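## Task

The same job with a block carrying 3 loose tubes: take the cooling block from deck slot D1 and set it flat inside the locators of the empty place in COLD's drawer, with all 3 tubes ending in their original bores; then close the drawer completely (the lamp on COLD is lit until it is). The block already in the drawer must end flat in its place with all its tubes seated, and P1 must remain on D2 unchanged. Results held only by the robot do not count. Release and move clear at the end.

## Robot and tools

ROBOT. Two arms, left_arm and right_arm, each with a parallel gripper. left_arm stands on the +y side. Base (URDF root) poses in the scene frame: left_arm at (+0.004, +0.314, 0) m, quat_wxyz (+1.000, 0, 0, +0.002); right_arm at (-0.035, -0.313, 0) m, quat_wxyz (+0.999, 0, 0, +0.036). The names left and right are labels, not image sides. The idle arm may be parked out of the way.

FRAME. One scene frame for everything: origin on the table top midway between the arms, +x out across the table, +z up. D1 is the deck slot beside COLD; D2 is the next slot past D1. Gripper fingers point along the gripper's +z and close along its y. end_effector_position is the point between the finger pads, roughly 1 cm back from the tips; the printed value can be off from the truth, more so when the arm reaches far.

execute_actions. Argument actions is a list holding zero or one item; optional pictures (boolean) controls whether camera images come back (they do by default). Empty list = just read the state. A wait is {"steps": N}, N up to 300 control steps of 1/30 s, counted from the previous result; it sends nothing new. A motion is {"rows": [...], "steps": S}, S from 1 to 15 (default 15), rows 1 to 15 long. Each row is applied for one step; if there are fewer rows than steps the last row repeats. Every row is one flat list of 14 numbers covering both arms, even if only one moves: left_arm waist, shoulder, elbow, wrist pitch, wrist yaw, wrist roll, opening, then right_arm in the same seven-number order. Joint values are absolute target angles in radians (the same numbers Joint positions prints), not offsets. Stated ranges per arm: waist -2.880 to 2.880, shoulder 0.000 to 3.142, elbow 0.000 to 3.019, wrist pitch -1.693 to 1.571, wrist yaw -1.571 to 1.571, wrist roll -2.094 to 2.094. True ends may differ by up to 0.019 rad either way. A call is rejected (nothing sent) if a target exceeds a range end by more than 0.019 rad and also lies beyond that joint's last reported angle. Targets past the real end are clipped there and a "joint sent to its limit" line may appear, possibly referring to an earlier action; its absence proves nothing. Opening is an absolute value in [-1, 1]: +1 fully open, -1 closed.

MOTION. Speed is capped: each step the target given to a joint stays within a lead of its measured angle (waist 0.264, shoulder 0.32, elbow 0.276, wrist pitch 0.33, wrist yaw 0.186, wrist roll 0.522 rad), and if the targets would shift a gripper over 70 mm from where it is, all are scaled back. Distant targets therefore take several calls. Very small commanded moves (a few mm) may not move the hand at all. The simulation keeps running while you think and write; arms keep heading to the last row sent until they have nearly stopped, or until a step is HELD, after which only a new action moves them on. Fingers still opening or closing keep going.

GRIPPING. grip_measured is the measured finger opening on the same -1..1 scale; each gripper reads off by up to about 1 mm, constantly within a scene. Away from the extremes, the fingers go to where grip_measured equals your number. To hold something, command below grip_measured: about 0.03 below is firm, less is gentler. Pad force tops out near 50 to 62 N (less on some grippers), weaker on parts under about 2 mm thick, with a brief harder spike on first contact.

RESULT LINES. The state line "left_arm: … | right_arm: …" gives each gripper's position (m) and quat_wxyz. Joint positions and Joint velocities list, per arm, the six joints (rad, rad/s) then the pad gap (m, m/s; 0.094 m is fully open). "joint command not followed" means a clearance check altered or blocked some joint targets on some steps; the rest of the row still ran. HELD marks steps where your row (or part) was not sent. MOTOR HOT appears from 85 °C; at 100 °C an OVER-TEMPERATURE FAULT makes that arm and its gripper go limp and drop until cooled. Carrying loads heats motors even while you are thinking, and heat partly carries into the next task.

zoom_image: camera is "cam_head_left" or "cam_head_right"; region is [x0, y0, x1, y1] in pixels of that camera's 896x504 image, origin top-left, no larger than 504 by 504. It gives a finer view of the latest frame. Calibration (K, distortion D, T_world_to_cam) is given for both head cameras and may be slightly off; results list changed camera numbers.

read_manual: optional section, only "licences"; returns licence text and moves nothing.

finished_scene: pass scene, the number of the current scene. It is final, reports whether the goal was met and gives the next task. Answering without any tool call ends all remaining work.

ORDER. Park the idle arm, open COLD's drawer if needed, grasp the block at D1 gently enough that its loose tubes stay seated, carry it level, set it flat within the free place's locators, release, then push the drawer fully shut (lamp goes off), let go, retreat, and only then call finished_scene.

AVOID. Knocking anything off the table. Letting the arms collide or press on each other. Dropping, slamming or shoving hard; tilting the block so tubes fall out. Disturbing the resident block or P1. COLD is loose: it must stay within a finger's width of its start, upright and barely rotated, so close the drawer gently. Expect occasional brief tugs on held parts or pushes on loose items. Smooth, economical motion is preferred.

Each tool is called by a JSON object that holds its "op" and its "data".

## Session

{"op": "execute_actions", "data": {"actions": []}}

Scene clock: 0.00 s of 10800.00 s.
left_arm: end_effector_position=(+0.5295, +0.3097, +0.4685) grip_measured=+1.000 end_effector_quat_wxyz=(+0.689, +0.005, +0.725, -0.005) | right_arm: end_effector_position=(+0.1620, +0.1734, +0.1254) grip_measured=+1.000 end_effector_quat_wxyz=(+0.182, -0.580, +0.785, +0.118)
Joint positions: left_arm=[-0.006  1.066  1.03  -0.014  0.012 -0.     0.094] | right_arm=[ 1.111  1.533  1.091 -0.692 -0.011 -0.087  0.094]
Joint velocities: left_arm=[ 0.005 -0.005  0.007  0.007 -0.022 -0.037  0.   ] | right_arm=[-0.005 -0.015 -0.002  0.017 -0.095 -0.007  0.   ]
Motor temperatures (°C, as the motors report them): left_arm=[17 18 21 21 19 21] | right_arm=[22 20 23 19 18 17]

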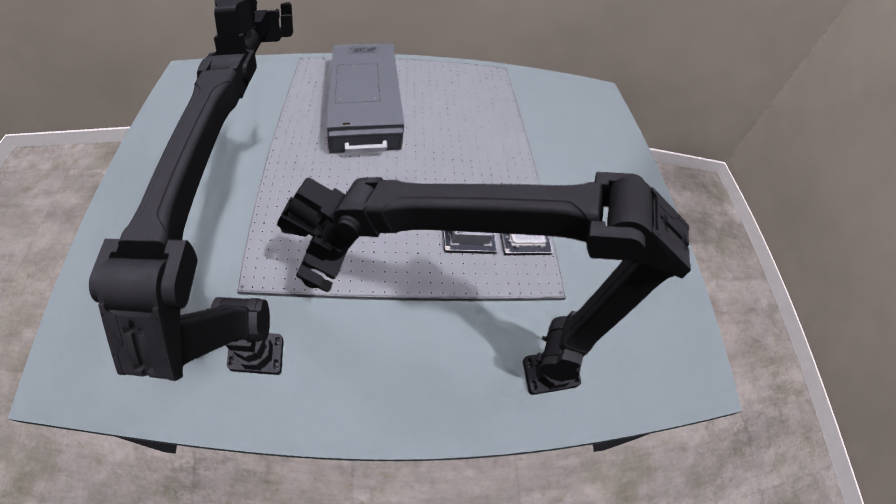

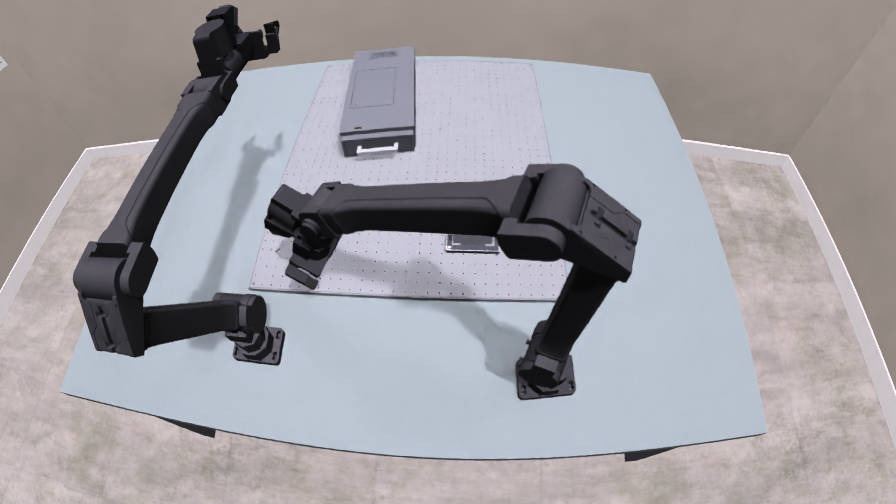

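{"op": "zoom_image", "data": {"camera": "cam_head_left", "region": [320, 90, 440, 170]}}

Region (320, 90, 440, 170) of cam_head_left's 896x504 image, scaled by 4.200, with more detail than that image has.

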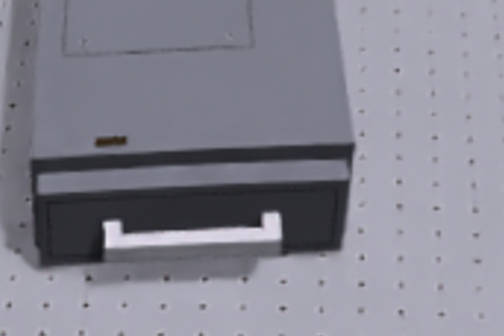

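{"op": "execute_actions", "data": {"actions": [{"rows":[[-0.02,1.09,1.08,-0.06,0,0.07,0.8,1.08,1.5,1.15,-0.72,0,-0.05,1],[-0.04,1.12,1.1,-0.12,0,0.15,0.6,1.04,1.48,1.16,-0.76,0,-0.02,1],[-0.06,1.15,1.12,-0.18,0,0.22,0.4,0.98,1.46,1.17,-0.8,0,0.01,1],[-0.08,1.18,1.14,-0.24,0,0.3,0.2,0.92,1.44,1.18,-0.84,0,0.04,1],[-0.1,1.21,1.16,-0.3,0,0.37,0,0.86,1.42,1.19,-0.88,0,0.07,1],[-0.12,1.24,1.18,-0.36,0,0.45,-0.15,0.8,1.41,1.2,-0.92,0,0.1,1],[-0.14,1.27,1.2,-0.42,0,0.52,-0.15,0.74,1.4,1.2,-0.96,0,0.13,1],[-0.16,1.3,1.22,-0.48,0,0.6,-0.15,0.68,1.4,1.2,-1,0,0.16,1],[-0.18,1.33,1.24,-0.54,0,0.67,-0.15,0.62,1.4,1.2,-1.04,0,0.19,1],[-0.2,1.36,1.26,-0.6,0,0.75,-0.15,0.56,1.4,1.2,-1.08,0,0.22,1],[-0.22,1.39,1.28,-0.66,0,0.82,-0.15,0.5,1.4,1.2,-1.12,0,0.25,1],[-0.24,1.42,1.3,-0.72,0,0.9,-0.15,0.44,1.4,1.2,-1.16,0,0.28,1],[-0.26,1.45,1.32,-0.78,0,0.97,-0.15,0.38,1.4,1.2,-1.2,0,0.31,1],[-0.28,1.48,1.34,-0.82,0,1.05,-0.15,0.32,1.4,1.2,-1.24,0,0.35,1],[-0.3,1.51,1.355,-0.86,0,1.12,-0.15,0.26,1.4,1.2,-1.28,0,0.4,1]]}], "pictures": false}}

{"op": "execute_actions", "data": {"actions": [{"rows":[[-0.31,1.53,1.355,-0.86,0,1.12,-0.15,0.2,1.4,1.2,-1.28,0,0.4,1],[-0.32,1.55,1.355,-0.86,0,1.12,-0.15,0.15,1.4,1.2,-1.28,0,0.4,1],[-0.33,1.57,1.355,-0.86,0,1.12,-0.15,0.1,1.4,1.2,-1.28,0,0.4,1],[-0.34,1.59,1.355,-0.86,0,1.12,-0.15,0.1,1.4,1.2,-1.28,0,0.4,1],[-0.35,1.61,1.355,-0.86,0,1.12,-0.15,0.1,1.4,1.2,-1.28,0,0.4,1],[-0.36,1.63,1.355,-0.86,0,1.12,-0.15,0.1,1.4,1.2,-1.28,0,0.4,1],[-0.37,1.65,1.355,-0.86,0,1.12,-0.15,0.1,1.4,1.2,-1.28,0,0.4,1],[-0.38,1.67,1.355,-0.86,0,1.12,-0.15,0.1,1.4,1.2,-1.28,0,0.4,1],[-0.39,1.69,1.355,-0.86,0,1.12,-0.15,0.1,1.4,1.2,-1.28,0,0.4,1],[-0.4,1.71,1.355,-0.86,0,1.12,-0.15,0.1,1.4,1.2,-1.28,0,0.4,1],[-0.4,1.725,1.355,-0.86,0,1.12,-0.15,0.1,1.4,1.2,-1.28,0,0.4,1],[-0.4,1.74,1.355,-0.86,0,1.12,-0.15,0.1,1.4,1.2,-1.28,0,0.4,1],[-0.4,1.75,1.355,-0.86,0,1.12,-0.15,0.1,1.4,1.2,-1.28,0,0.4,1]]}], "pictures": false}}

{"op": "execute_actions", "data": {"actions": [{"steps":15}]}}

{"op": "zoom_image", "data": {"camera": "cam_head_right", "region": [420, 150, 540, 255]}}

Scene clock: 11.07 s of 10800.00 s.
left_arm: end_effector_position=(+0.5484, +0.1704, +0.2479) grip_measured=-0.147 end_effector_quat_wxyz=(+0.300, +0.484, +0.818, +0.086) | right_arm: end_effector_position=(+0.2927, -0.0158, +0.1476) grip_measured=+1.000 end_effector_quat_wxyz=(+0.069, -0.289, +0.954, +0.036)
Joint positions: left_arm=[-0.26   1.444  1.264 -0.755 -0.001  0.811  0.04 ] | right_arm=[ 0.663  1.448  1.117 -1.084 -0.005  0.148  0.094]
Joint velocities: left_arm=[-0.571  0.982  0.359 -1.414 -0.037  2.015 -0.001] | right_arm=[-1.441 -0.063  0.09  -1.155 -0.007  0.828  0.   ]
Motor temperatures (°C, as the motors report them): left_arm=[17 18 24 21 19 21] | right_arm=[22 21 25 19 18 17]
Steps of this call (steps 1 to 90: nothing new was sent; then 7.57 s passed at rest; steps 91 to 105: all 15 steps of this action). Readings (joint positions):
91: left_arm=[-0.007 1.066 1.030 -0.020 0.007 0.010] | right_arm=[1.110 1.532 1.092 -0.695 -0.008 -0.083]
92: left_arm=[-0.009 1.067 1.033 -0.042 0.002 0.032] | right_arm=[1.106 1.530 1.095 -0.710 -0.006 -0.073]
94: left_arm=[-0.027 1.084 1.054 -0.127 -0.001 0.107] | right_arm=[1.082 1.520 1.099 -0.751 -0.006 -0.052]
98: left_arm=[-0.109 1.192 1.143 -0.349 -0.001 0.328] | right_arm=[0.968 1.486 1.100 -0.838 -0.006 -0.004]
105: the state above

Scene clock: 11.57 s of 10800.00 s.
left_arm: end_effector_position=(+0.5253, +0.0941, +0.1016) grip_measured=-0.147 end_effector_quat_wxyz=(+0.139, +0.673, +0.725, +0.051) | right_arm: end_effector_position=(+0.3713, -0.2599, +0.1680) grip_measured=+1.000 end_effector_quat_wxyz=(+0.018, +0.121, +0.993, +0.003)
Joint positions: left_arm=[-0.401  1.722  1.296 -0.847 -0.001  1.098  0.04 ] | right_arm=[ 0.06   1.422  1.153 -1.267  0.004  0.374  0.094]
Joint velocities: left_arm=[-0.034  0.308  0.002 -0.012  0.007  0.095 -0.001] | right_arm=[ 0.142 -0.142  0.046 -0.017 -0.022  0.154  0.   ]
Motor temperatures (°C, as the motors report them): left_arm=[17 18 25 21 19 21] | right_arm=[22 21 25 19 18 17]
Steps of this call (steps 1 to 15: all 15 steps of this action). Readings (joint positions):
1: left_arm=[-0.279 1.477 1.273 -0.793 -0.001 0.871] | right_arm=[0.613 1.446 1.118 -1.120 -0.005 0.174]
2: left_arm=[-0.296 1.505 1.279 -0.815 -0.001 0.919] | right_arm=[0.562 1.445 1.119 -1.149 -0.004 0.198]
4: left_arm=[-0.325 1.552 1.281 -0.836 -0.001 0.988] | right_arm=[0.457 1.443 1.120 -1.192 -0.004 0.238]
8: left_arm=[-0.362 1.621 1.283 -0.847 -0.001 1.059] | right_arm=[0.242 1.443 1.123 -1.235 -0.003 0.299]
15: the state above

Scene clock: 12.07 s of 10800.00 s.
left_arm: end_effector_position=(+0.5254, +0.0939, +0.0921) grip_measured=-0.147 end_effector_quat_wxyz=(+0.131, +0.677, +0.722, +0.049) | right_arm: end_effector_position=(+0.3690, -0.2482, +0.1722) grip_measured=+1.000 end_effector_quat_wxyz=(+0.021, +0.115, +0.993, +0.005)
Joint positions: left_arm=[-0.402  1.741  1.298 -0.848 -0.001  1.108  0.04 ] | right_arm=[ 0.088  1.412  1.154 -1.269  0.002  0.391  0.094]
Joint velocities: left_arm=[-0.005 -0.005 -0.027 -0.022  0.007 -0.037  0.002] | right_arm=[-0.015 -0.015 -0.012 -0.007 -0.051 -0.051  0.   ]
Motor temperatures (°C, as the motors report them): left_arm=[17 18 25 21 19 21] | right_arm=[22 21 25 19 18 17]
Steps of this call (steps 1 to 15: the robot went on to your last target). Readings (joint positions):
1: left_arm=[-0.402 1.731 1.296 -0.848 -0.001 1.100] | right_arm=[0.065 1.417 1.154 -1.268 0.003 0.378]
2: left_arm=[-0.402 1.737 1.296 -0.848 -0.001 1.102] | right_arm=[0.071 1.414 1.154 -1.268 0.003 0.381]
4: left_arm=[-0.402 1.741 1.296 -0.848 -0.001 1.104] | right_arm=[0.082 1.412 1.154 -1.269 0.002 0.384]
8: left_arm=[-0.402 1.741 1.298 -0.848 -0.001 1.107] | right_arm=[0.088 1.412 1.154 -1.269 0.002 0.388]
15: the state above

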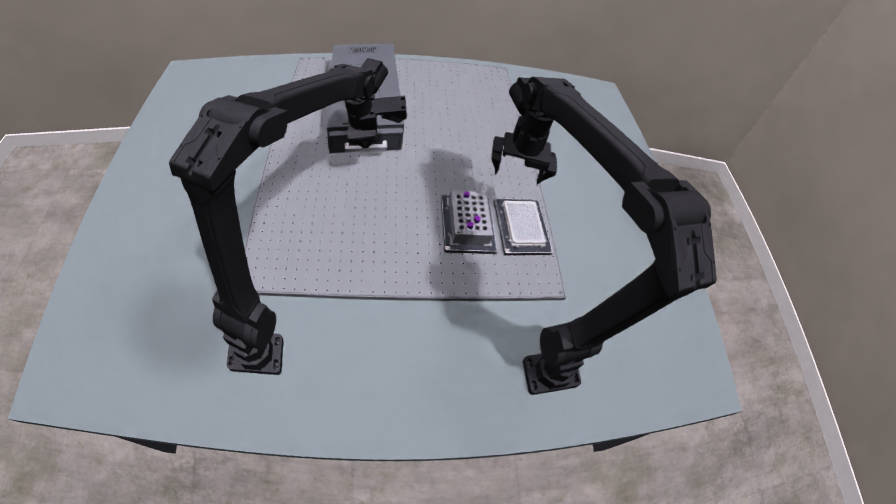

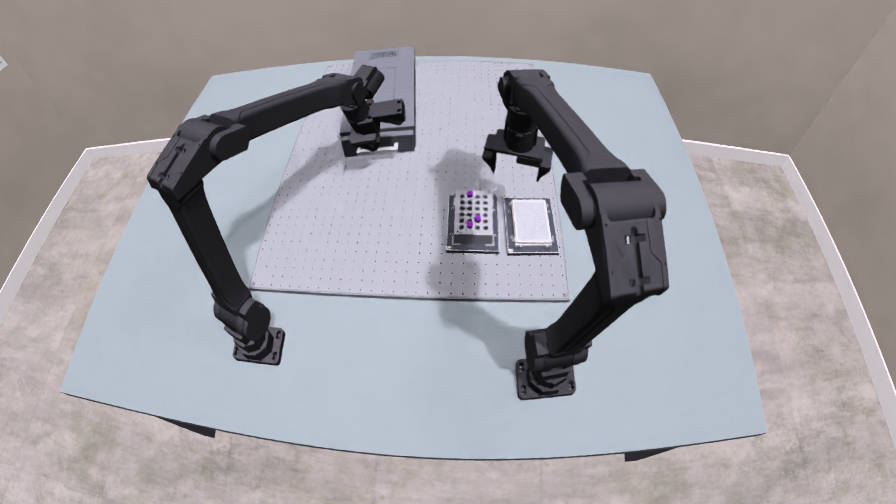

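Region (420, 150, 540, 255) of cam_head_right's 896x504 image, scaled by 4.200, with more detail than that image has; it fills the top 441 rows of this view, and the rest is white.

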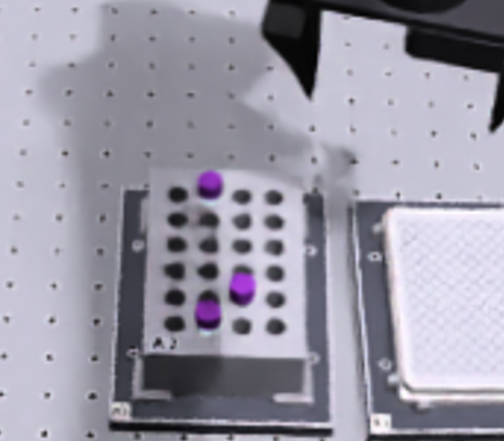

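{"op": "execute_actions", "data": {"actions": [{"rows":[[-0.4,1.77,1.31,-0.78,0,1.12,-0.15,0.1,1.4,1.2,-1.28,0,0.4,1],[-0.4,1.78,1.31,-0.78,0,1.12,-0.15,0.1,1.4,1.2,-1.28,0,0.4,1],[-0.4,1.79,1.31,-0.78,0,1.12,-0.15,0.1,1.4,1.2,-1.28,0,0.4,1],[-0.4,1.8,1.31,-0.78,0,1.12,-0.15,0.1,1.4,1.2,-1.28,0,0.4,1],[-0.4,1.81,1.31,-0.78,0,1.12,-0.15,0.1,1.4,1.2,-1.28,0,0.4,1],[-0.4,1.82,1.31,-0.77,0,1.12,-0.15,0.1,1.4,1.2,-1.28,0,0.4,1],[-0.4,1.83,1.31,-0.77,0,1.12,-0.15,0.1,1.4,1.2,-1.28,0,0.4,1],[-0.4,1.843,1.31,-0.77,0,1.12,-0.15,0.1,1.4,1.2,-1.28,0,0.4,1]]}], "pictures": false}}

{"op": "execute_actions", "data": {"actions": [{"rows":[[-0.4,1.843,1.31,-0.77,0,1.12,-0.4,0.1,1.4,1.2,-1.28,0,0.4,1],[-0.4,1.843,1.31,-0.77,0,1.12,-0.6,0.1,1.4,1.2,-1.28,0,0.4,1],[-0.4,1.843,1.31,-0.77,0,1.12,-0.7,0.1,1.4,1.2,-1.28,0,0.4,1],[-0.4,1.843,1.31,-0.77,0,1.12,-0.78,0.1,1.4,1.2,-1.28,0,0.4,1]],"steps":9}], "pictures": false}}

Scene clock: 16.63 s of 10800.00 s.
left_arm: end_effector_position=(+0.5395, +0.0875, +0.0763) grip_measured=-0.148 end_effector_quat_wxyz=(+0.146, +0.677, +0.719, +0.055) | right_arm: end_effector_position=(+0.3690, -0.2482, +0.1722) grip_measured=+1.000 end_effector_quat_wxyz=(+0.021, +0.115, +0.993, +0.005)
Joint positions: left_arm=[-0.402  1.78   1.3   -0.778 -0.001  1.112  0.04 ] | right_arm=[ 0.088  1.412  1.154 -1.269  0.002  0.391  0.094]
Joint velocities: left_arm=[-0.015  0.005 -0.012 -0.007  0.037 -0.007  0.001] | right_arm=[-0.015 -0.015 -0.002 -0.002 -0.051  0.022  0.   ]
Motor temperatures (°C, as the motors report them): left_arm=[17 18 25 21 19 21] | right_arm=[22 21 26 19 18 17]
Steps of this call (steps 1 to 15: the robot went on to your last target; steps 16 to 90: nothing new was sent; then 1.07 s passed at rest; steps 91 to 105: all 15 steps of this action). Readings (joint positions):
91: left_arm=[-0.402 1.741 1.298 -0.839 -0.001 1.109] | right_arm=[0.088 1.412 1.154 -1.269 0.002 0.391]
92: left_arm=[-0.402 1.742 1.298 -0.824 -0.001 1.109] | right_arm=[0.088 1.412 1.154 -1.269 0.002 0.391]
94: left_arm=[-0.402 1.745 1.298 -0.803 -0.001 1.109] | right_arm=[0.088 1.412 1.154 -1.269 0.002 0.391]
98: left_arm=[-0.402 1.771 1.298 -0.788 -0.001 1.109] | right_arm=[0.088 1.412 1.154 -1.269 0.002 0.391]
105: the state above

Scene clock: 16.93 s of 10800.00 s.
left_arm: end_effector_position=(+0.5396, +0.0878, +0.0604) grip_measured=-0.777 end_effector_quat_wxyz=(+0.135, +0.678, +0.720, +0.051) | right_arm: end_effector_position=(+0.3690, -0.2482, +0.1722) grip_measured=+1.000 end_effector_quat_wxyz=(+0.021, +0.115, +0.993, +0.005)
Joint positions: left_arm=[-0.402  1.81   1.301 -0.771 -0.001  1.112  0.01 ] | right_arm=[ 0.088  1.412  1.154 -1.269  0.002  0.391  0.094]
Joint velocities: left_arm=[ 0.005 -0.005 -0.007 -0.012  0.037  0.007  0.   ] | right_arm=[-0.005 -0.005  0.002  0.012  0.066  0.007  0.   ]
Motor temperatures (°C, as the motors report them): left_arm=[17 18 25 21 19 21] | right_arm=[22 21 26 19 18 17]
Steps of this call (steps 1 to 9: all 9 steps of this action). Readings (joint positions):
1: left_arm=[-0.402 1.780 1.300 -0.774 -0.003 1.112] | right_arm=[0.088 1.412 1.154 -1.269 0.002 0.391]
2: left_arm=[-0.402 1.780 1.301 -0.771 -0.003 1.112] | right_arm=[0.088 1.412 1.154 -1.269 0.002 0.391]
4: left_arm=[-0.402 1.786 1.301 -0.771 -0.002 1.112] | right_arm=[0.088 1.412 1.154 -1.269 0.002 0.391]
8: left_arm=[-0.402 1.808 1.301 -0.771 -0.002 1.112] | right_arm=[0.088 1.412 1.154 -1.269 0.002 0.391]
9: the state above

{"op": "execute_actions", "data": {"actions": []}}

{"op": "zoom_image", "data": {"camera": "cam_head_right", "region": [320, 90, 440, 170]}}

Scene clock: 18.60 s of 10800.00 s.
left_arm: end_effector_position=(+0.5396, +0.0878, +0.0604) grip_measured=-0.778 end_effector_quat_wxyz=(+0.135, +0.678, +0.720, +0.051) | right_arm: end_effector_position=(+0.3690, -0.2482, +0.1722) grip_measured=+1.000 end_effector_quat_wxyz=(+0.021, +0.115, +0.993, +0.005)
Joint positions: left_arm=[-0.402  1.81   1.301 -0.771 -0.001  1.112  0.01 ] | right_arm=[ 0.088  1.412  1.154 -1.269  0.002  0.391  0.094]
Joint velocities: left_arm=[-0.024 -0.005 -0.022 -0.002 -0.007 -0.007 -0.   ] | right_arm=[ 0.005 -0.015  0.002  0.002 -0.007  0.022  0.   ]
Motor temperatures (°C, as the motors report them): left_arm=[17 18 25 21 19 21] | right_arm=[22 21 26 19 18 17]
Steps of this call (steps 1 to 15: the robot went on to your last target; steps 16 to 50: nothing new was sent). Readings (joint positions):
1: left_arm=[-0.402 1.810 1.301 -0.771 -0.001 1.112] | right_arm=[0.088 1.412 1.154 -1.269 0.002 0.391]
2: left_arm=[-0.402 1.810 1.301 -0.771 -0.001 1.112] | right_arm=[0.088 1.412 1.154 -1.269 0.002 0.391]
4: left_arm=[-0.402 1.810 1.301 -0.771 -0.001 1.112] | right_arm=[0.088 1.412 1.154 -1.269 0.002 0.391]
8: left_arm=[-0.402 1.810 1.301 -0.771 -0.001 1.112] | right_arm=[0.088 1.412 1.154 -1.269 0.002 0.391]
50: the state above
All arms were judged still, so your last target was given up. Only a new action makes them travel on or press farther. Fingers that are still opening or closing keep moving.

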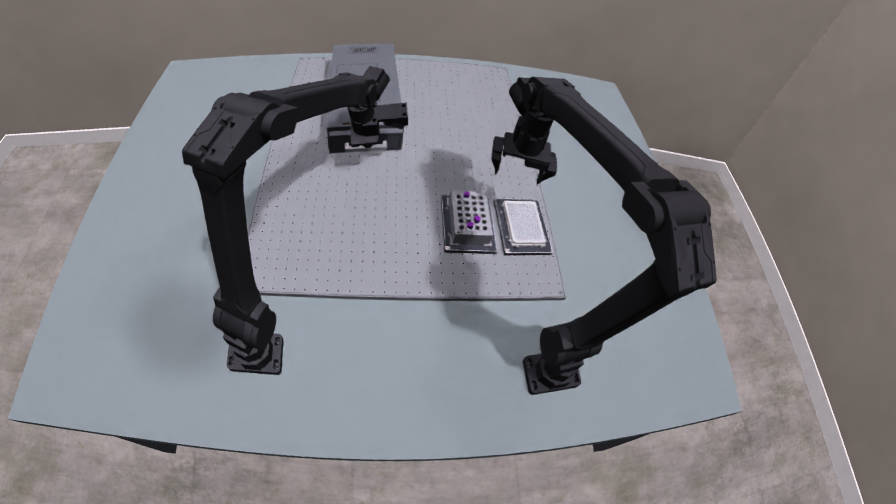

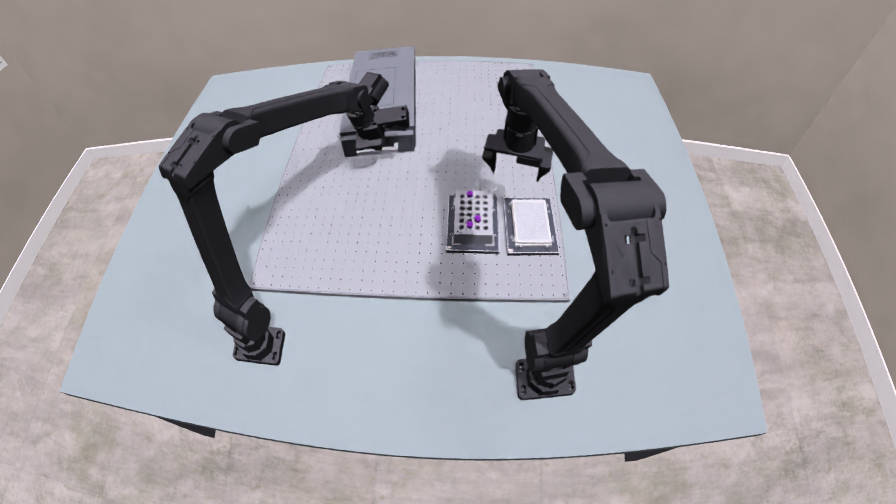

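Region (320, 90, 440, 170) of cam_head_right's 896x504 image, scaled by 4.200, with more detail than that image has.

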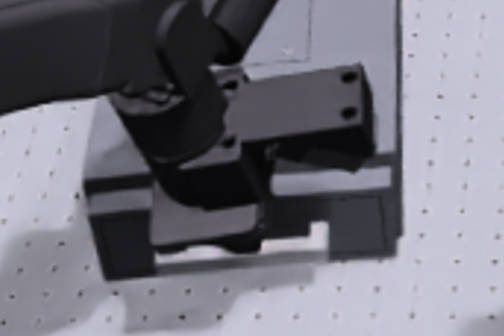

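The near finger is resting on the bar, so I'll open a little, shift back and lower.

{"op": "execute_actions", "data": {"actions": [{"rows":[[-0.4,1.81,1.31,-0.8,0,1.12,-0.6,0.1,1.4,1.2,-1.28,0,0.4,1],[-0.4,1.81,1.31,-0.83,0,1.12,-0.4,0.1,1.4,1.2,-1.28,0,0.4,1],[-0.4,1.81,1.31,-0.83,0,1.12,-0.4,0.1,1.4,1.2,-1.28,0,0.4,1],[-0.4,1.82,1.31,-0.83,0,1.12,-0.4,0.1,1.4,1.2,-1.28,0,0.4,1],[-0.4,1.835,1.31,-0.83,0,1.12,-0.4,0.1,1.4,1.2,-1.28,0,0.4,1],[-0.4,1.855,1.31,-0.82,0,1.12,-0.4,0.1,1.4,1.2,-1.28,0,0.4,1]]}], "pictures": false}}

{"op": "execute_actions", "data": {"actions": [{"rows":[[-0.4,1.84,1.31,-0.8,0,1.12,-0.6,0.1,1.4,1.2,-1.28,0,0.4,1],[-0.4,1.84,1.31,-0.8,0,1.12,-0.7,0.1,1.4,1.2,-1.28,0,0.4,1],[-0.4,1.84,1.31,-0.8,0,1.12,-0.82,0.1,1.4,1.2,-1.28,0,0.4,1]],"steps":8}], "pictures": false}}

Scene clock: 22.23 s of 10800.00 s.
left_arm: end_effector_position=(+0.5301, +0.0918, +0.0539) grip_measured=-0.402 end_effector_quat_wxyz=(+0.113, +0.681, +0.723, +0.043) | right_arm: end_effector_position=(+0.3690, -0.2482, +0.1722) grip_measured=+1.000 end_effector_quat_wxyz=(+0.021, +0.115, +0.993, +0.005)
Joint positions: left_arm=[-0.402  1.817  1.301 -0.813 -0.001  1.112  0.028] | right_arm=[ 0.088  1.412  1.154 -1.269  0.002  0.391  0.094]
Joint velocities: left_arm=[ 0.005  0.005 -0.017 -0.012  0.022  0.007  0.   ] | right_arm=[-0.015 -0.024 -0.007 -0.017  0.022 -0.007  0.   ]
Motor temperatures (°C, as the motors report them): left_arm=[17 18 25 21 19 21] | right_arm=[22 21 27 19 18 17]
Steps of this call (steps 1 to 90: nothing new was sent; then 0.13 s passed at rest; steps 91 to 105: all 15 steps of this action). Readings (joint positions):
91: left_arm=[-0.402 1.810 1.301 -0.774 -0.001 1.112] | right_arm=[0.088 1.412 1.154 -1.269 0.002 0.391]
92: left_arm=[-0.402 1.810 1.301 -0.783 -0.001 1.112] | right_arm=[0.088 1.412 1.154 -1.269 0.002 0.391]
94: left_arm=[-0.402 1.810 1.301 -0.806 -0.001 1.112] | right_arm=[0.088 1.412 1.154 -1.269 0.002 0.391]
98: left_arm=[-0.402 1.811 1.301 -0.813 -0.001 1.112] | right_arm=[0.088 1.412 1.154 -1.269 0.002 0.391]
105: the state above

Scene clock: 22.50 s of 10800.00 s.
left_arm: end_effector_position=(+0.5357, +0.0921, +0.0553) grip_measured=-0.790 end_effector_quat_wxyz=(+0.122, +0.679, +0.723, +0.048) | right_arm: end_effector_position=(+0.3690, -0.2482, +0.1722) grip_measured=+1.000 end_effector_quat_wxyz=(+0.021, +0.115, +0.993, +0.005)
Joint positions: left_arm=[-0.399  1.817  1.301 -0.792 -0.004  1.113  0.01 ] | right_arm=[ 0.088  1.412  1.154 -1.269  0.002  0.391  0.094]
Joint velocities: left_arm=[-0.005  0.005 -0.002 -0.002  0.051 -0.022  0.001] | right_arm=[-0.005 -0.005 -0.007 -0.007  0.037 -0.022  0.   ]
Motor temperatures (°C, as the motors report them): left_arm=[17 18 25 21 19 21] | right_arm=[22 21 27 19 18 17]
Steps of this call (steps 1 to 8: all 8 steps of this action). Readings (joint positions):
1: left_arm=[-0.402 1.817 1.301 -0.807 -0.005 1.112] | right_arm=[0.088 1.412 1.154 -1.269 0.002 0.391]
2: left_arm=[-0.400 1.817 1.301 -0.797 -0.007 1.112] | right_arm=[0.088 1.412 1.154 -1.269 0.002 0.391]
4: left_arm=[-0.399 1.817 1.301 -0.792 -0.004 1.113] | right_arm=[0.088 1.412 1.154 -1.269 0.002 0.391]
8: the state above

{"op": "execute_actions", "data": {"actions": [{"rows":[[-0.4,1.83,1.31,-0.765,0,1.12,-0.55,0.1,1.4,1.2,-1.28,0,0.4,1],[-0.4,1.84,1.31,-0.765,0,1.12,-0.55,0.1,1.4,1.2,-1.28,0,0.4,1],[-0.4,1.85,1.31,-0.765,0,1.12,-0.55,0.1,1.4,1.2,-1.28,0,0.4,1],[-0.4,1.862,1.31,-0.765,0,1.12,-0.55,0.1,1.4,1.2,-1.28,0,0.4,1]]}], "pictures": false}}

Scene clock: 24.57 s of 10800.00 s.
left_arm: end_effector_position=(+0.5372, +0.0910, +0.0501) grip_measured=-0.553 end_effector_quat_wxyz=(+0.122, +0.679, +0.723, +0.047) | right_arm: end_effector_position=(+0.3690, -0.2482, +0.1722) grip_measured=+1.000 end_effector_quat_wxyz=(+0.021, +0.115, +0.993, +0.005)
Joint positions: left_arm=[-0.399  1.828  1.301 -0.781 -0.002  1.113  0.021] | right_arm=[ 0.088  1.412  1.154 -1.269  0.002  0.391  0.094]
Joint velocities: left_arm=[-0.005 -0.015 -0.032 -0.012 -0.051  0.022 -0.   ] | right_arm=[ 0.005 -0.015  0.007  0.012 -0.022 -0.095  0.   ]
Motor temperatures (°C, as the motors report them): left_arm=[17 18 25 21 19 21] | right_arm=[22 21 27 19 18 17]
Steps of this call (steps 1 to 15: the robot went on to your last target; steps 16 to 47: nothing new was sent; steps 48 to 62: all 15 steps of this action). Readings (joint positions):
48: left_arm=[-0.399 1.817 1.301 -0.789 -0.004 1.113] | right_arm=[0.088 1.412 1.154 -1.269 0.002 0.391]
49: left_arm=[-0.399 1.817 1.301 -0.785 -0.003 1.113] | right_arm=[0.088 1.412 1.154 -1.269 0.002 0.391]
51: left_arm=[-0.399 1.819 1.301 -0.783 -0.002 1.113] | right_arm=[0.088 1.412 1.154 -1.269 0.002 0.391]
55: left_arm=[-0.399 1.824 1.301 -0.781 -0.002 1.113] | right_arm=[0.088 1.412 1.154 -1.269 0.002 0.391]
62: the state above

{"op": "execute_actions", "data": {"actions": [{"rows":[[-0.405,1.82,1.29,-0.8,0,1.09,-0.65,0.1,1.4,1.2,-1.28,0,0.4,1],[-0.41,1.812,1.279,-0.805,0,1.085,-0.65,0.1,1.4,1.2,-1.28,0,0.4,1],[-0.415,1.804,1.268,-0.81,0,1.08,-0.65,0.1,1.4,1.2,-1.28,0,0.4,1],[-0.42,1.796,1.257,-0.815,0,1.075,-0.65,0.1,1.4,1.2,-1.28,0,0.4,1],[-0.425,1.788,1.246,-0.82,0,1.07,-0.65,0.1,1.4,1.2,-1.28,0,0.4,1],[-0.43,1.78,1.235,-0.825,0,1.065,-0.65,0.1,1.4,1.2,-1.28,0,0.4,1],[-0.435,1.772,1.224,-0.83,0,1.06,-0.65,0.1,1.4,1.2,-1.28,0,0.4,1],[-0.44,1.764,1.213,-0.835,0,1.055,-0.65,0.1,1.4,1.2,-1.28,0,0.4,1],[-0.445,1.756,1.202,-0.84,0,1.05,-0.65,0.1,1.4,1.2,-1.28,0,0.4,1],[-0.45,1.748,1.192,-0.845,0,1.045,-0.65,0.1,1.4,1.2,-1.28,0,0.4,1],[-0.456,1.74,1.182,-0.85,0,1.04,-0.65,0.1,1.4,1.2,-1.28,0,0.4,1],[-0.462,1.732,1.172,-0.855,0,1.035,-0.65,0.1,1.4,1.2,-1.28,0,0.4,1],[-0.468,1.724,1.163,-0.86,0,1.03,-0.65,0.1,1.4,1.2,-1.28,0,0.4,1],[-0.474,1.716,1.154,-0.865,0,1.02,-0.65,0.1,1.4,1.2,-1.28,0,0.4,1],[-0.48,1.708,1.145,-0.87,0,1.01,-0.65,0.1,1.4,1.2,-1.28,0,0.4,1]]}]}}

{"op": "execute_actions", "data": {"actions": [{"rows":[[-0.486,1.698,1.134,-0.87,0,1,-0.65,0.1,1.4,1.2,-1.28,0,0.4,1],[-0.493,1.685,1.118,-0.87,0,0.99,-0.65,0.1,1.4,1.2,-1.28,0,0.4,1],[-0.502,1.67,1.099,-0.87,0,0.98,-0.65,0.1,1.4,1.2,-1.28,0,0.4,1],[-0.512,1.652,1.077,-0.87,0,0.97,-0.65,0.1,1.4,1.2,-1.28,0,0.4,1],[-0.523,1.634,1.055,-0.87,0,0.96,-0.65,0.1,1.4,1.2,-1.28,0,0.4,1],[-0.534,1.616,1.033,-0.87,0,0.95,-0.65,0.1,1.4,1.2,-1.28,0,0.4,1],[-0.546,1.598,1.011,-0.87,0,0.94,-0.65,0.1,1.4,1.2,-1.28,0,0.4,1],[-0.558,1.58,0.989,-0.87,0,0.925,-0.65,0.1,1.4,1.2,-1.28,0,0.4,1],[-0.571,1.562,0.967,-0.87,0,0.91,-0.65,0.1,1.4,1.2,-1.28,0,0.4,1],[-0.585,1.544,0.945,-0.86,0,0.9,-0.65,0.1,1.4,1.2,-1.28,0,0.4,1],[-0.6,1.526,0.924,-0.86,0,0.885,-0.65,0.1,1.4,1.2,-1.28,0,0.4,1],[-0.615,1.507,0.903,-0.86,0,0.87,-0.65,0.1,1.4,1.2,-1.28,0,0.4,1],[-0.628,1.492,0.886,-0.86,0,0.86,-0.65,0.1,1.4,1.2,-1.28,0,0.4,1],[-0.638,1.48,0.873,-0.86,0,0.85,-0.65,0.1,1.4,1.2,-1.28,0,0.4,1],[-0.648,1.47,0.862,-0.86,0,0.85,-0.65,0.1,1.4,1.2,-1.28,0,0.4,1]]}], "pictures": false}}

{"op": "execute_actions", "data": {"actions": [{"steps":10}]}}

Scene clock: 31.07 s of 10800.00 s.
left_arm: end_effector_position=(+0.4665, +0.0848, +0.0503) grip_measured=-0.647 end_effector_quat_wxyz=(+0.082, +0.682, +0.726, +0.026) | right_arm: end_effector_position=(+0.3690, -0.2482, +0.1722) grip_measured=+1.000 end_effector_quat_wxyz=(+0.021, +0.115, +0.993, +0.005)
Joint positions: left_arm=[-0.463  1.731  1.177 -0.845 -0.002  1.049  0.017] | right_arm=[ 0.088  1.412  1.154 -1.269  0.002  0.391  0.094]
Joint velocities: left_arm=[-0.249 -0.21  -0.32  -0.198 -0.007 -0.11   0.   ] | right_arm=[-0.005  0.005  0.007  0.002  0.007  0.051  0.   ]
Motor temperatures (°C, as the motors report them): left_arm=[17 19 25 21 19 21] | right_arm=[22 21 27 19 18 17]
Steps of this call (steps 1 to 15: the robot went on to your last target; steps 16 to 90: nothing new was sent; then 3.00 s passed at rest; steps 91 to 105: all 15 steps of this action). Readings (joint positions):
91: left_arm=[-0.399 1.828 1.301 -0.782 -0.002 1.111] | right_arm=[0.088 1.412 1.154 -1.269 0.002 0.391]
92: left_arm=[-0.399 1.828 1.301 -0.782 -0.002 1.108] | right_arm=[0.088 1.412 1.154 -1.269 0.002 0.391]
94: left_arm=[-0.399 1.827 1.299 -0.782 -0.003 1.102] | right_arm=[0.088 1.412 1.154 -1.269 0.002 0.391]
98: left_arm=[-0.407 1.805 1.272 -0.785 -0.004 1.086] | right_arm=[0.088 1.412 1.154 -1.269 0.002 0.391]
105: the state above

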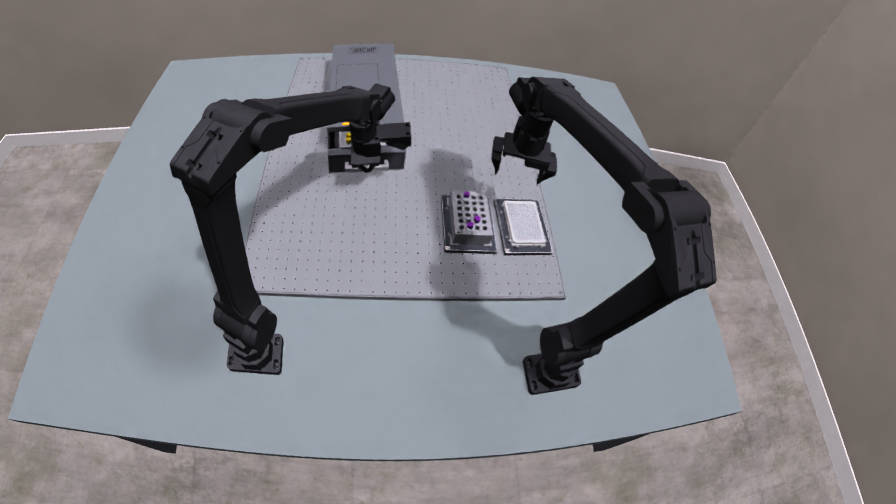

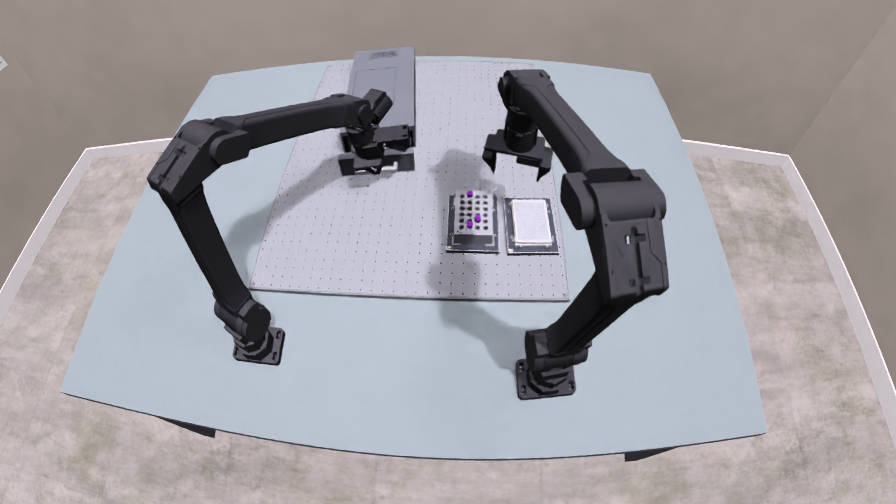

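Scene clock: 31.57 s of 10800.00 s.
left_arm: end_effector_position=(+0.3333, +0.0780, +0.0513) grip_measured=-0.647 end_effector_quat_wxyz=(+0.055, +0.688, +0.724, +0.008) | right_arm: end_effector_position=(+0.3690, -0.2482, +0.1722) grip_measured=+1.000 end_effector_quat_wxyz=(+0.021, +0.115, +0.993, +0.005)
Joint positions: left_arm=[-0.624  1.502  0.897 -0.854 -0.001  0.9    0.017] | right_arm=[ 0.088  1.412  1.154 -1.269  0.002  0.391  0.094]
Joint velocities: left_arm=[-0.444 -0.493 -0.447  0.002  0.037 -0.242  0.001] | right_arm=[-0.005 -0.005 -0.022 -0.007  0.066  0.066  0.   ]
Motor temperatures (°C, as the motors report them): left_arm=[17 19 25 21 19 21] | right_arm=[22 21 27 19 18 17]
Steps of this call (steps 1 to 15: all 15 steps of this action). Readings (joint positions):
1: left_arm=[-0.471 1.724 1.166 -0.850 -0.002 1.042] | right_arm=[0.088 1.412 1.154 -1.269 0.002 0.391]
2: left_arm=[-0.478 1.718 1.154 -0.853 -0.001 1.034] | right_arm=[0.088 1.412 1.154 -1.269 0.002 0.391]
4: left_arm=[-0.492 1.702 1.125 -0.854 -0.001 1.017] | right_arm=[0.088 1.412 1.154 -1.269 0.002 0.391]
8: left_arm=[-0.525 1.640 1.048 -0.854 -0.002 0.979] | right_arm=[0.088 1.412 1.154 -1.269 0.002 0.391]
15: the state above

Scene clock: 31.90 s of 10800.00 s.
left_arm: end_effector_position=(+0.3128, +0.0765, +0.0516) grip_measured=-0.647 end_effector_quat_wxyz=(+0.049, +0.688, +0.724, +0.004) | right_arm: end_effector_position=(+0.3690, -0.2482, +0.1722) grip_measured=+1.000 end_effector_quat_wxyz=(+0.021, +0.115, +0.993, +0.005)
Joint positions: left_arm=[-0.656  1.471  0.865 -0.866  0.002  0.866  0.017] | right_arm=[ 0.088  1.412  1.154 -1.269  0.002  0.391  0.094]
Joint velocities: left_arm=[ 0.015 -0.005  0.002 -0.022 -0.022 -0.081 -0.   ] | right_arm=[-0.015  0.005  0.002  0.002  0.007  0.081  0.   ]
Motor temperatures (°C, as the motors report them): left_arm=[17 19 25 21 19 21] | right_arm=[22 21 27 19 18 17]
Steps of this call (steps 1 to 10: the robot went on to your last target). Readings (joint positions):
1: left_arm=[-0.637 1.489 0.884 -0.854 -0.001 0.892] | right_arm=[0.088 1.412 1.154 -1.269 0.002 0.391]
2: left_arm=[-0.647 1.480 0.874 -0.858 0.003 0.886] | right_arm=[0.088 1.412 1.154 -1.269 0.002 0.391]
4: left_arm=[-0.658 1.472 0.865 -0.866 0.008 0.877] | right_arm=[0.088 1.412 1.154 -1.269 0.002 0.391]
8: left_arm=[-0.658 1.471 0.865 -0.866 0.003 0.868] | right_arm=[0.088 1.412 1.154 -1.269 0.002 0.391]
10: the state above

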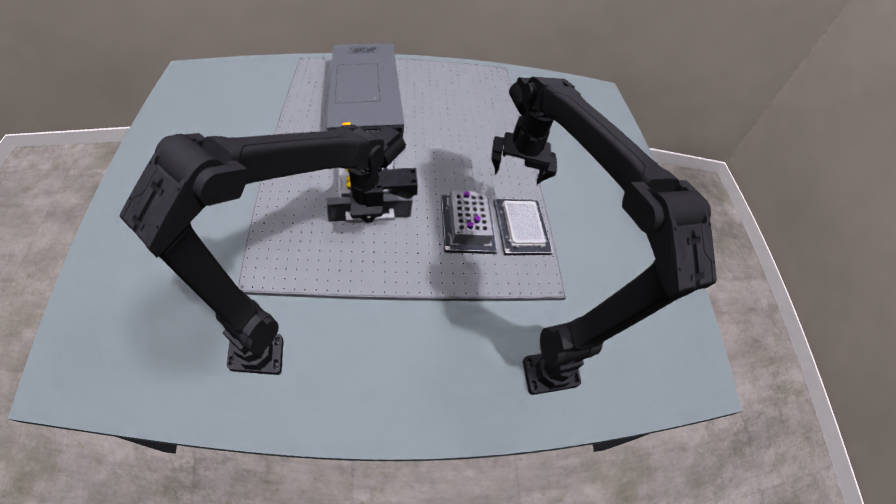

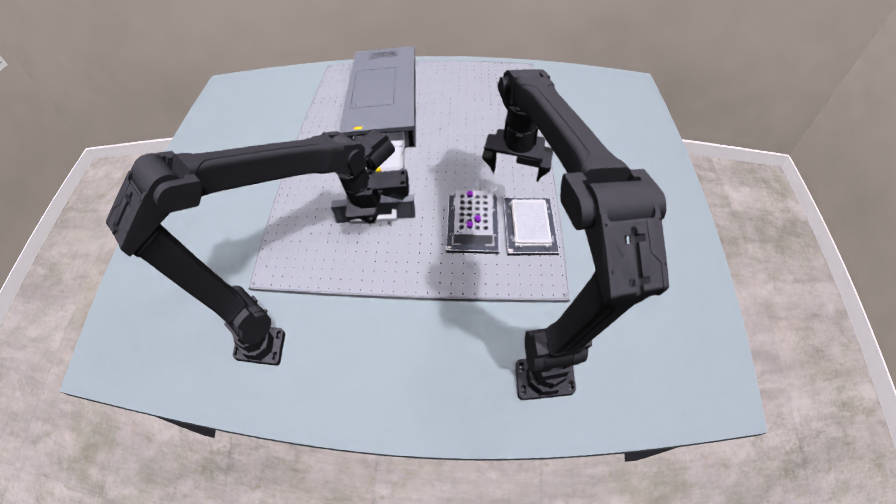

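{"op": "execute_actions", "data": {"actions": [{"rows":[[-0.665,1.46,0.85,-0.86,0,0.83,-0.65,0.1,1.4,1.2,-1.28,0,0.4,1],[-0.673,1.453,0.84,-0.86,0,0.82,-0.65,0.1,1.4,1.2,-1.28,0,0.4,1],[-0.681,1.446,0.83,-0.86,0,0.81,-0.65,0.1,1.4,1.2,-1.28,0,0.4,1],[-0.689,1.438,0.82,-0.86,0,0.8,-0.65,0.1,1.4,1.2,-1.28,0,0.4,1],[-0.697,1.43,0.81,-0.86,0,0.8,-0.65,0.1,1.4,1.2,-1.28,0,0.4,1],[-0.705,1.422,0.8,-0.86,0,0.79,-0.65,0.1,1.4,1.2,-1.28,0,0.4,1],[-0.715,1.414,0.79,-0.86,0,0.79,-0.65,0.1,1.4,1.2,-1.28,0,0.4,1]]}], "pictures": false}}

Scene clock: 34.50 s of 10800.00 s.
left_arm: end_effector_position=(+0.2878, +0.0750, +0.0502) grip_measured=-0.647 end_effector_quat_wxyz=(+0.050, +0.683, +0.729, +0.008) | right_arm: end_effector_position=(+0.3690, -0.2482, +0.1722) grip_measured=+1.000 end_effector_quat_wxyz=(+0.021, +0.115, +0.993, +0.005)
Joint positions: left_arm=[-0.706  1.425  0.81  -0.855 -0.01   0.804  0.017] | right_arm=[ 0.088  1.412  1.154 -1.269  0.002  0.391  0.094]
Joint velocities: left_arm=[ 0.005  0.005 -0.007  0.002 -0.11   0.066 -0.001] | right_arm=[-0.015 -0.005 -0.007  0.022  0.037 -0.022  0.   ]
Motor temperatures (°C, as the motors report them): left_arm=[17 19 25 21 19 21] | right_arm=[22 21 27 19 18 17]
Steps of this call (steps 1 to 30: the robot went on to your last target; steps 31 to 63: nothing new was sent; steps 64 to 78: all 15 steps of this action). Readings (joint positions):
64: left_arm=[-0.656 1.471 0.865 -0.866 0.002 0.858] | right_arm=[0.088 1.412 1.154 -1.269 0.002 0.391]
65: left_arm=[-0.656 1.471 0.863 -0.866 0.002 0.853] | right_arm=[0.088 1.412 1.154 -1.269 0.002 0.391]
67: left_arm=[-0.663 1.467 0.855 -0.864 -0.002 0.840] | right_arm=[0.088 1.412 1.154 -1.269 0.002 0.391]
71: left_arm=[-0.689 1.439 0.825 -0.858 -0.005 0.817] | right_arm=[0.088 1.412 1.154 -1.269 0.002 0.391]
78: the state above

{"op": "execute_actions", "data": {"actions": [{"rows":[[-0.7,1.41,0.82,-0.85,0,0.8,-0.5,0.1,1.4,1.2,-1.28,0,0.41,1],[-0.7,1.39,0.82,-0.86,0,0.8,-0.5,0.1,1.4,1.2,-1.28,0,0.41,1],[-0.7,1.36,0.82,-0.88,0,0.8,-0.5,0.1,1.4,1.2,-1.28,0,0.41,1],[-0.7,1.33,0.82,-0.9,0,0.8,-0.5,0.1,1.4,1.2,-1.28,0,0.41,1],[-0.7,1.3,0.82,-0.93,0,0.8,-0.5,0.115,1.4,1.2,-1.28,0,0.41,1],[-0.7,1.27,0.82,-0.97,0,0.8,-0.5,0.13,1.4,1.2,-1.28,0,0.41,1],[-0.7,1.24,0.82,-1.01,0,0.8,-0.5,0.145,1.4,1.2,-1.28,0,0.41,1],[-0.7,1.21,0.82,-1.05,0,0.8,-0.5,0.16,1.4,1.2,-1.28,0,0.41,1],[-0.7,1.18,0.82,-1.1,0,0.8,-0.5,0.175,1.4,1.2,-1.28,0,0.41,1],[-0.7,1.15,0.82,-1.15,0,0.8,-0.5,0.19,1.4,1.2,-1.28,0,0.41,1],[-0.67,1.12,0.82,-1.2,0,0.8,-0.5,0.205,1.4,1.2,-1.28,0,0.41,1],[-0.63,1.1,0.82,-1.2,0,0.8,-0.5,0.22,1.4,1.2,-1.28,0,0.41,1],[-0.58,1.1,0.82,-1.2,0,0.8,-0.5,0.235,1.4,1.2,-1.28,0,0.41,1],[-0.52,1.1,0.82,-1.2,0,0.8,-0.5,0.25,1.41,1.18,-1.27,0,0.41,1],[-0.45,1.1,0.82,-1.2,0,0.8,-1,0.265,1.42,1.16,-1.26,0,0.41,1]]}], "pictures": false}}

{"op": "execute_actions", "data": {"actions": [{"rows":[[-0.38,1.1,0.82,-1.2,0,0.8,-1,0.28,1.43,1.148,-1.24,0,0.41,1],[-0.31,1.1,0.82,-1.2,0,0.8,-1,0.29,1.44,1.136,-1.22,0,0.41,1],[-0.24,1.1,0.82,-1.2,0,0.8,-1,0.3,1.45,1.124,-1.2,0,0.41,1],[-0.17,1.1,0.82,-1.2,0,0.8,-1,0.308,1.46,1.112,-1.185,0,0.41,1],[-0.1,1.1,0.82,-1.2,0,0.8,-1,0.315,1.47,1.1,-1.17,0,0.41,1],[-0.03,1.1,0.82,-1.2,0,0.8,-1,0.32,1.48,1.088,-1.155,0,0.41,1],[0.04,1.1,0.82,-1.2,0,0.8,-1,0.325,1.487,1.076,-1.14,0,0.41,1],[0.1,1.1,0.82,-1.2,0,0.8,-1,0.327,1.494,1.064,-1.12,0,0.41,1],[0.15,1.1,0.82,-1.2,0,0.8,-1,0.327,1.5,1.052,-1.105,0,0.41,1],[0.2,1.1,0.82,-1.2,0,0.8,-1,0.327,1.5,1.052,-1.105,0,0.41,1]]}], "pictures": false}}

{"op": "execute_actions", "data": {"actions": [{"steps":6}]}}

{"op": "zoom_image", "data": {"camera": "cam_head_left", "region": [310, 130, 430, 240]}}

{"op": "zoom_image", "data": {"camera": "cam_head_right", "region": [420, 150, 540, 255]}}

Scene clock: 43.27 s of 10800.00 s.
left_arm: end_effector_position=(+0.2546, +0.1465, +0.1523) grip_measured=-0.663 end_effector_quat_wxyz=(+0.064, +0.637, +0.768, +0.005) | right_arm: end_effector_position=(+0.3566, -0.1942, +0.1722) grip_measured=+1.000 end_effector_quat_wxyz=(+0.021, +0.052, +0.998, +0.007)
Joint positions: left_arm=[-0.588  1.074  0.81  -1.178  0.004  0.8    0.016] | right_arm=[ 0.224  1.412  1.154 -1.269  0.002  0.401  0.094]
Joint velocities: left_arm=[ 1.617 -0.415  0.012 -0.149 -0.007  0.007 -0.422] | right_arm=[ 0.552 -0.005  0.002 -0.002  0.022 -0.037  0.   ]
Motor temperatures (°C, as the motors report them): left_arm=[17 19 24 21 19 21] | right_arm=[22 21 28 19 18 17]
Steps of this call (steps 1 to 15: the robot went on to your last target; steps 16 to 90: nothing new was sent; then 5.27 s passed at rest; steps 91 to 105: all 15 steps of this action). Readings (joint positions):
91: left_arm=[-0.706 1.425 0.810 -0.855 -0.007 0.800] | right_arm=[0.088 1.412 1.154 -1.269 0.002 0.393]
92: left_arm=[-0.706 1.424 0.810 -0.855 -0.004 0.800] | right_arm=[0.088 1.412 1.154 -1.269 0.002 0.395]
94: left_arm=[-0.706 1.412 0.810 -0.865 -0.003 0.800] | right_arm=[0.088 1.412 1.154 -1.269 0.002 0.397]
98: left_arm=[-0.706 1.312 0.810 -0.967 -0.002 0.800] | right_arm=[0.104 1.412 1.154 -1.269 0.002 0.400]
105: the state above

Scene clock: 43.77 s of 10800.00 s.
left_arm: end_effector_position=(+0.2961, +0.3810, +0.1475) grip_measured=-0.988 end_effector_quat_wxyz=(+0.045, +0.283, +0.958, +0.027) | right_arm: end_effector_position=(+0.3366, -0.1613, +0.0944) grip_measured=+1.000 end_effector_quat_wxyz=(-0.009, +0.006, +1.000, -0.004)
Joint positions: left_arm=[ 0.223  1.091  0.81  -1.186 -0.003  0.8    0.001] | right_arm=[ 0.317  1.507  1.038 -1.122  0.002  0.402  0.094]
Joint velocities: left_arm=[-0.122 -0.024  0.022 -0.007 -0.022 -0.051  0.   ] | right_arm=[-0.015  0.015  0.002  0.032 -0.007  0.022  0.   ]
Motor temperatures (°C, as the motors report them): left_arm=[17 19 24 21 19 21] | right_arm=[22 21 28 19 18 17]
Steps of this call (steps 1 to 15: all 15 steps of this action). Readings (joint positions):
1: left_arm=[-0.525 1.065 0.810 -1.182 0.004 0.800] | right_arm=[0.242 1.412 1.153 -1.266 0.002 0.401]
2: left_arm=[-0.453 1.065 0.810 -1.183 0.004 0.800] | right_arm=[0.259 1.412 1.150 -1.256 0.002 0.401]
4: left_arm=[-0.297 1.073 0.810 -1.183 0.002 0.800] | right_arm=[0.286 1.417 1.136 -1.226 0.002 0.401]
8: left_arm=[-0.001 1.090 0.810 -1.183 0.000 0.800] | right_arm=[0.314 1.452 1.090 -1.163 0.002 0.401]
15: the state above

Scene clock: 43.97 s of 10800.00 s.
left_arm: end_effector_position=(+0.2971, +0.3756, +0.1475) grip_measured=-0.988 end_effector_quat_wxyz=(+0.045, +0.291, +0.955, +0.026) | right_arm: end_effector_position=(+0.3376, -0.1608, +0.0944) grip_measured=+1.000 end_effector_quat_wxyz=(-0.007, +0.006, +1.000, -0.004)
Joint positions: left_arm=[ 0.205  1.091  0.81  -1.187 -0.001  0.8    0.001] | right_arm=[ 0.317  1.507  1.038 -1.117  0.002  0.402  0.094]
Joint velocities: left_arm=[-0.015 -0.034  0.007 -0.007  0.022  0.022  0.001] | right_arm=[-0.015  0.015  0.007  0.022 -0.022  0.066  0.   ]
Motor temperatures (°C, as the motors report them): left_arm=[17 19 24 21 19 21] | right_arm=[22 21 28 19 18 17]
Steps of this call (steps 1 to 6: the robot went on to your last target). Readings (joint positions):
1: left_arm=[0.218 1.091 0.810 -1.186 -0.003 0.800] | right_arm=[0.317 1.507 1.038 -1.121 0.002 0.402]
2: left_arm=[0.213 1.091 0.810 -1.187 -0.002 0.800] | right_arm=[0.317 1.507 1.038 -1.119 0.002 0.402]
4: left_arm=[0.207 1.091 0.810 -1.187 -0.001 0.800] | right_arm=[0.317 1.507 1.038 -1.118 0.002 0.402]
6: the state above

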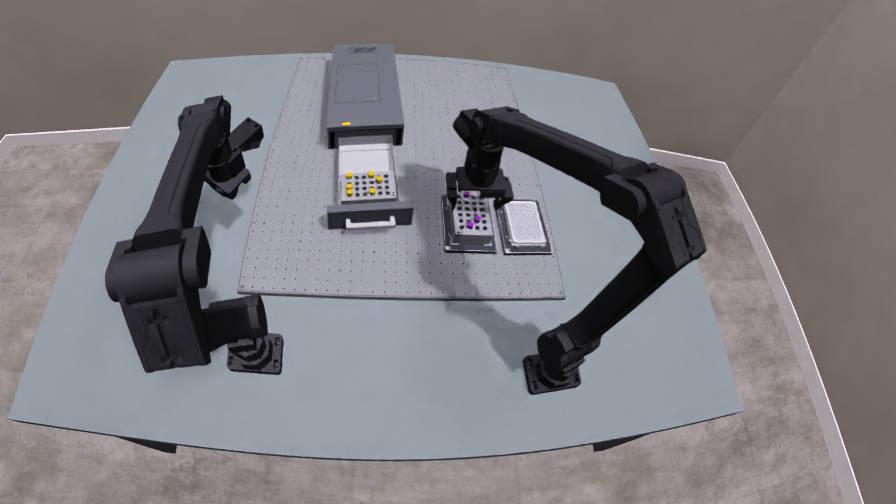

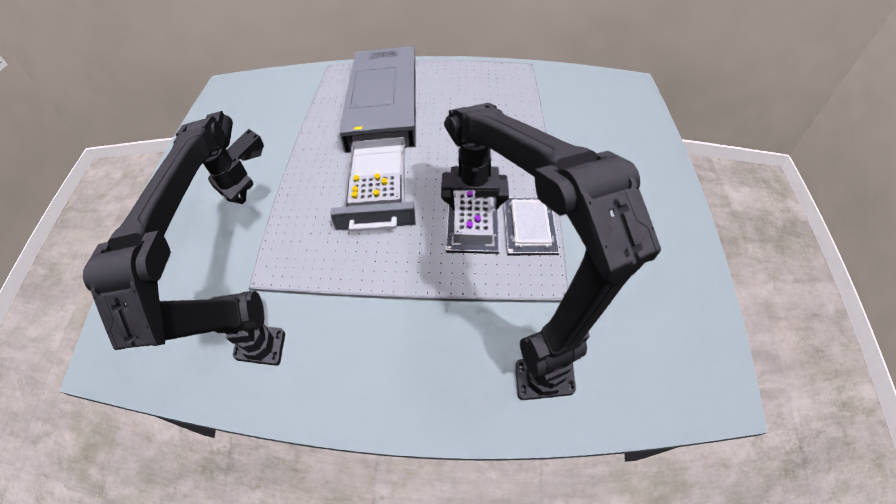

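Region (310, 130, 430, 240) of cam_head_left's 896x504 image, scaled by 4.200, with more detail than that image has; it fills the top 462 rows of this view, and the rest is white.

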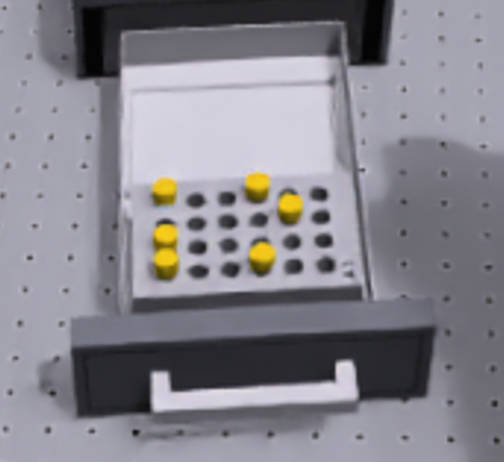

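Region (420, 150, 540, 255) of cam_head_right's 896x504 image, scaled by 4.200, with more detail than that image has; it fills the top 441 rows of this view, and the rest is white.

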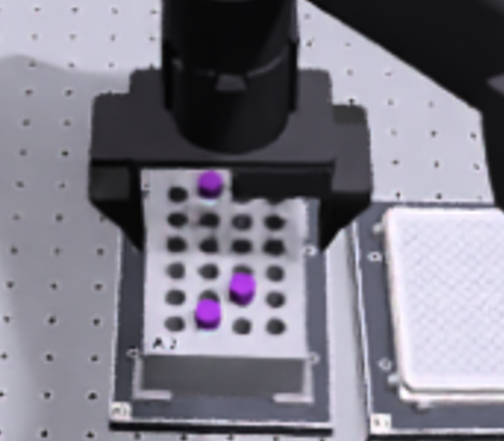

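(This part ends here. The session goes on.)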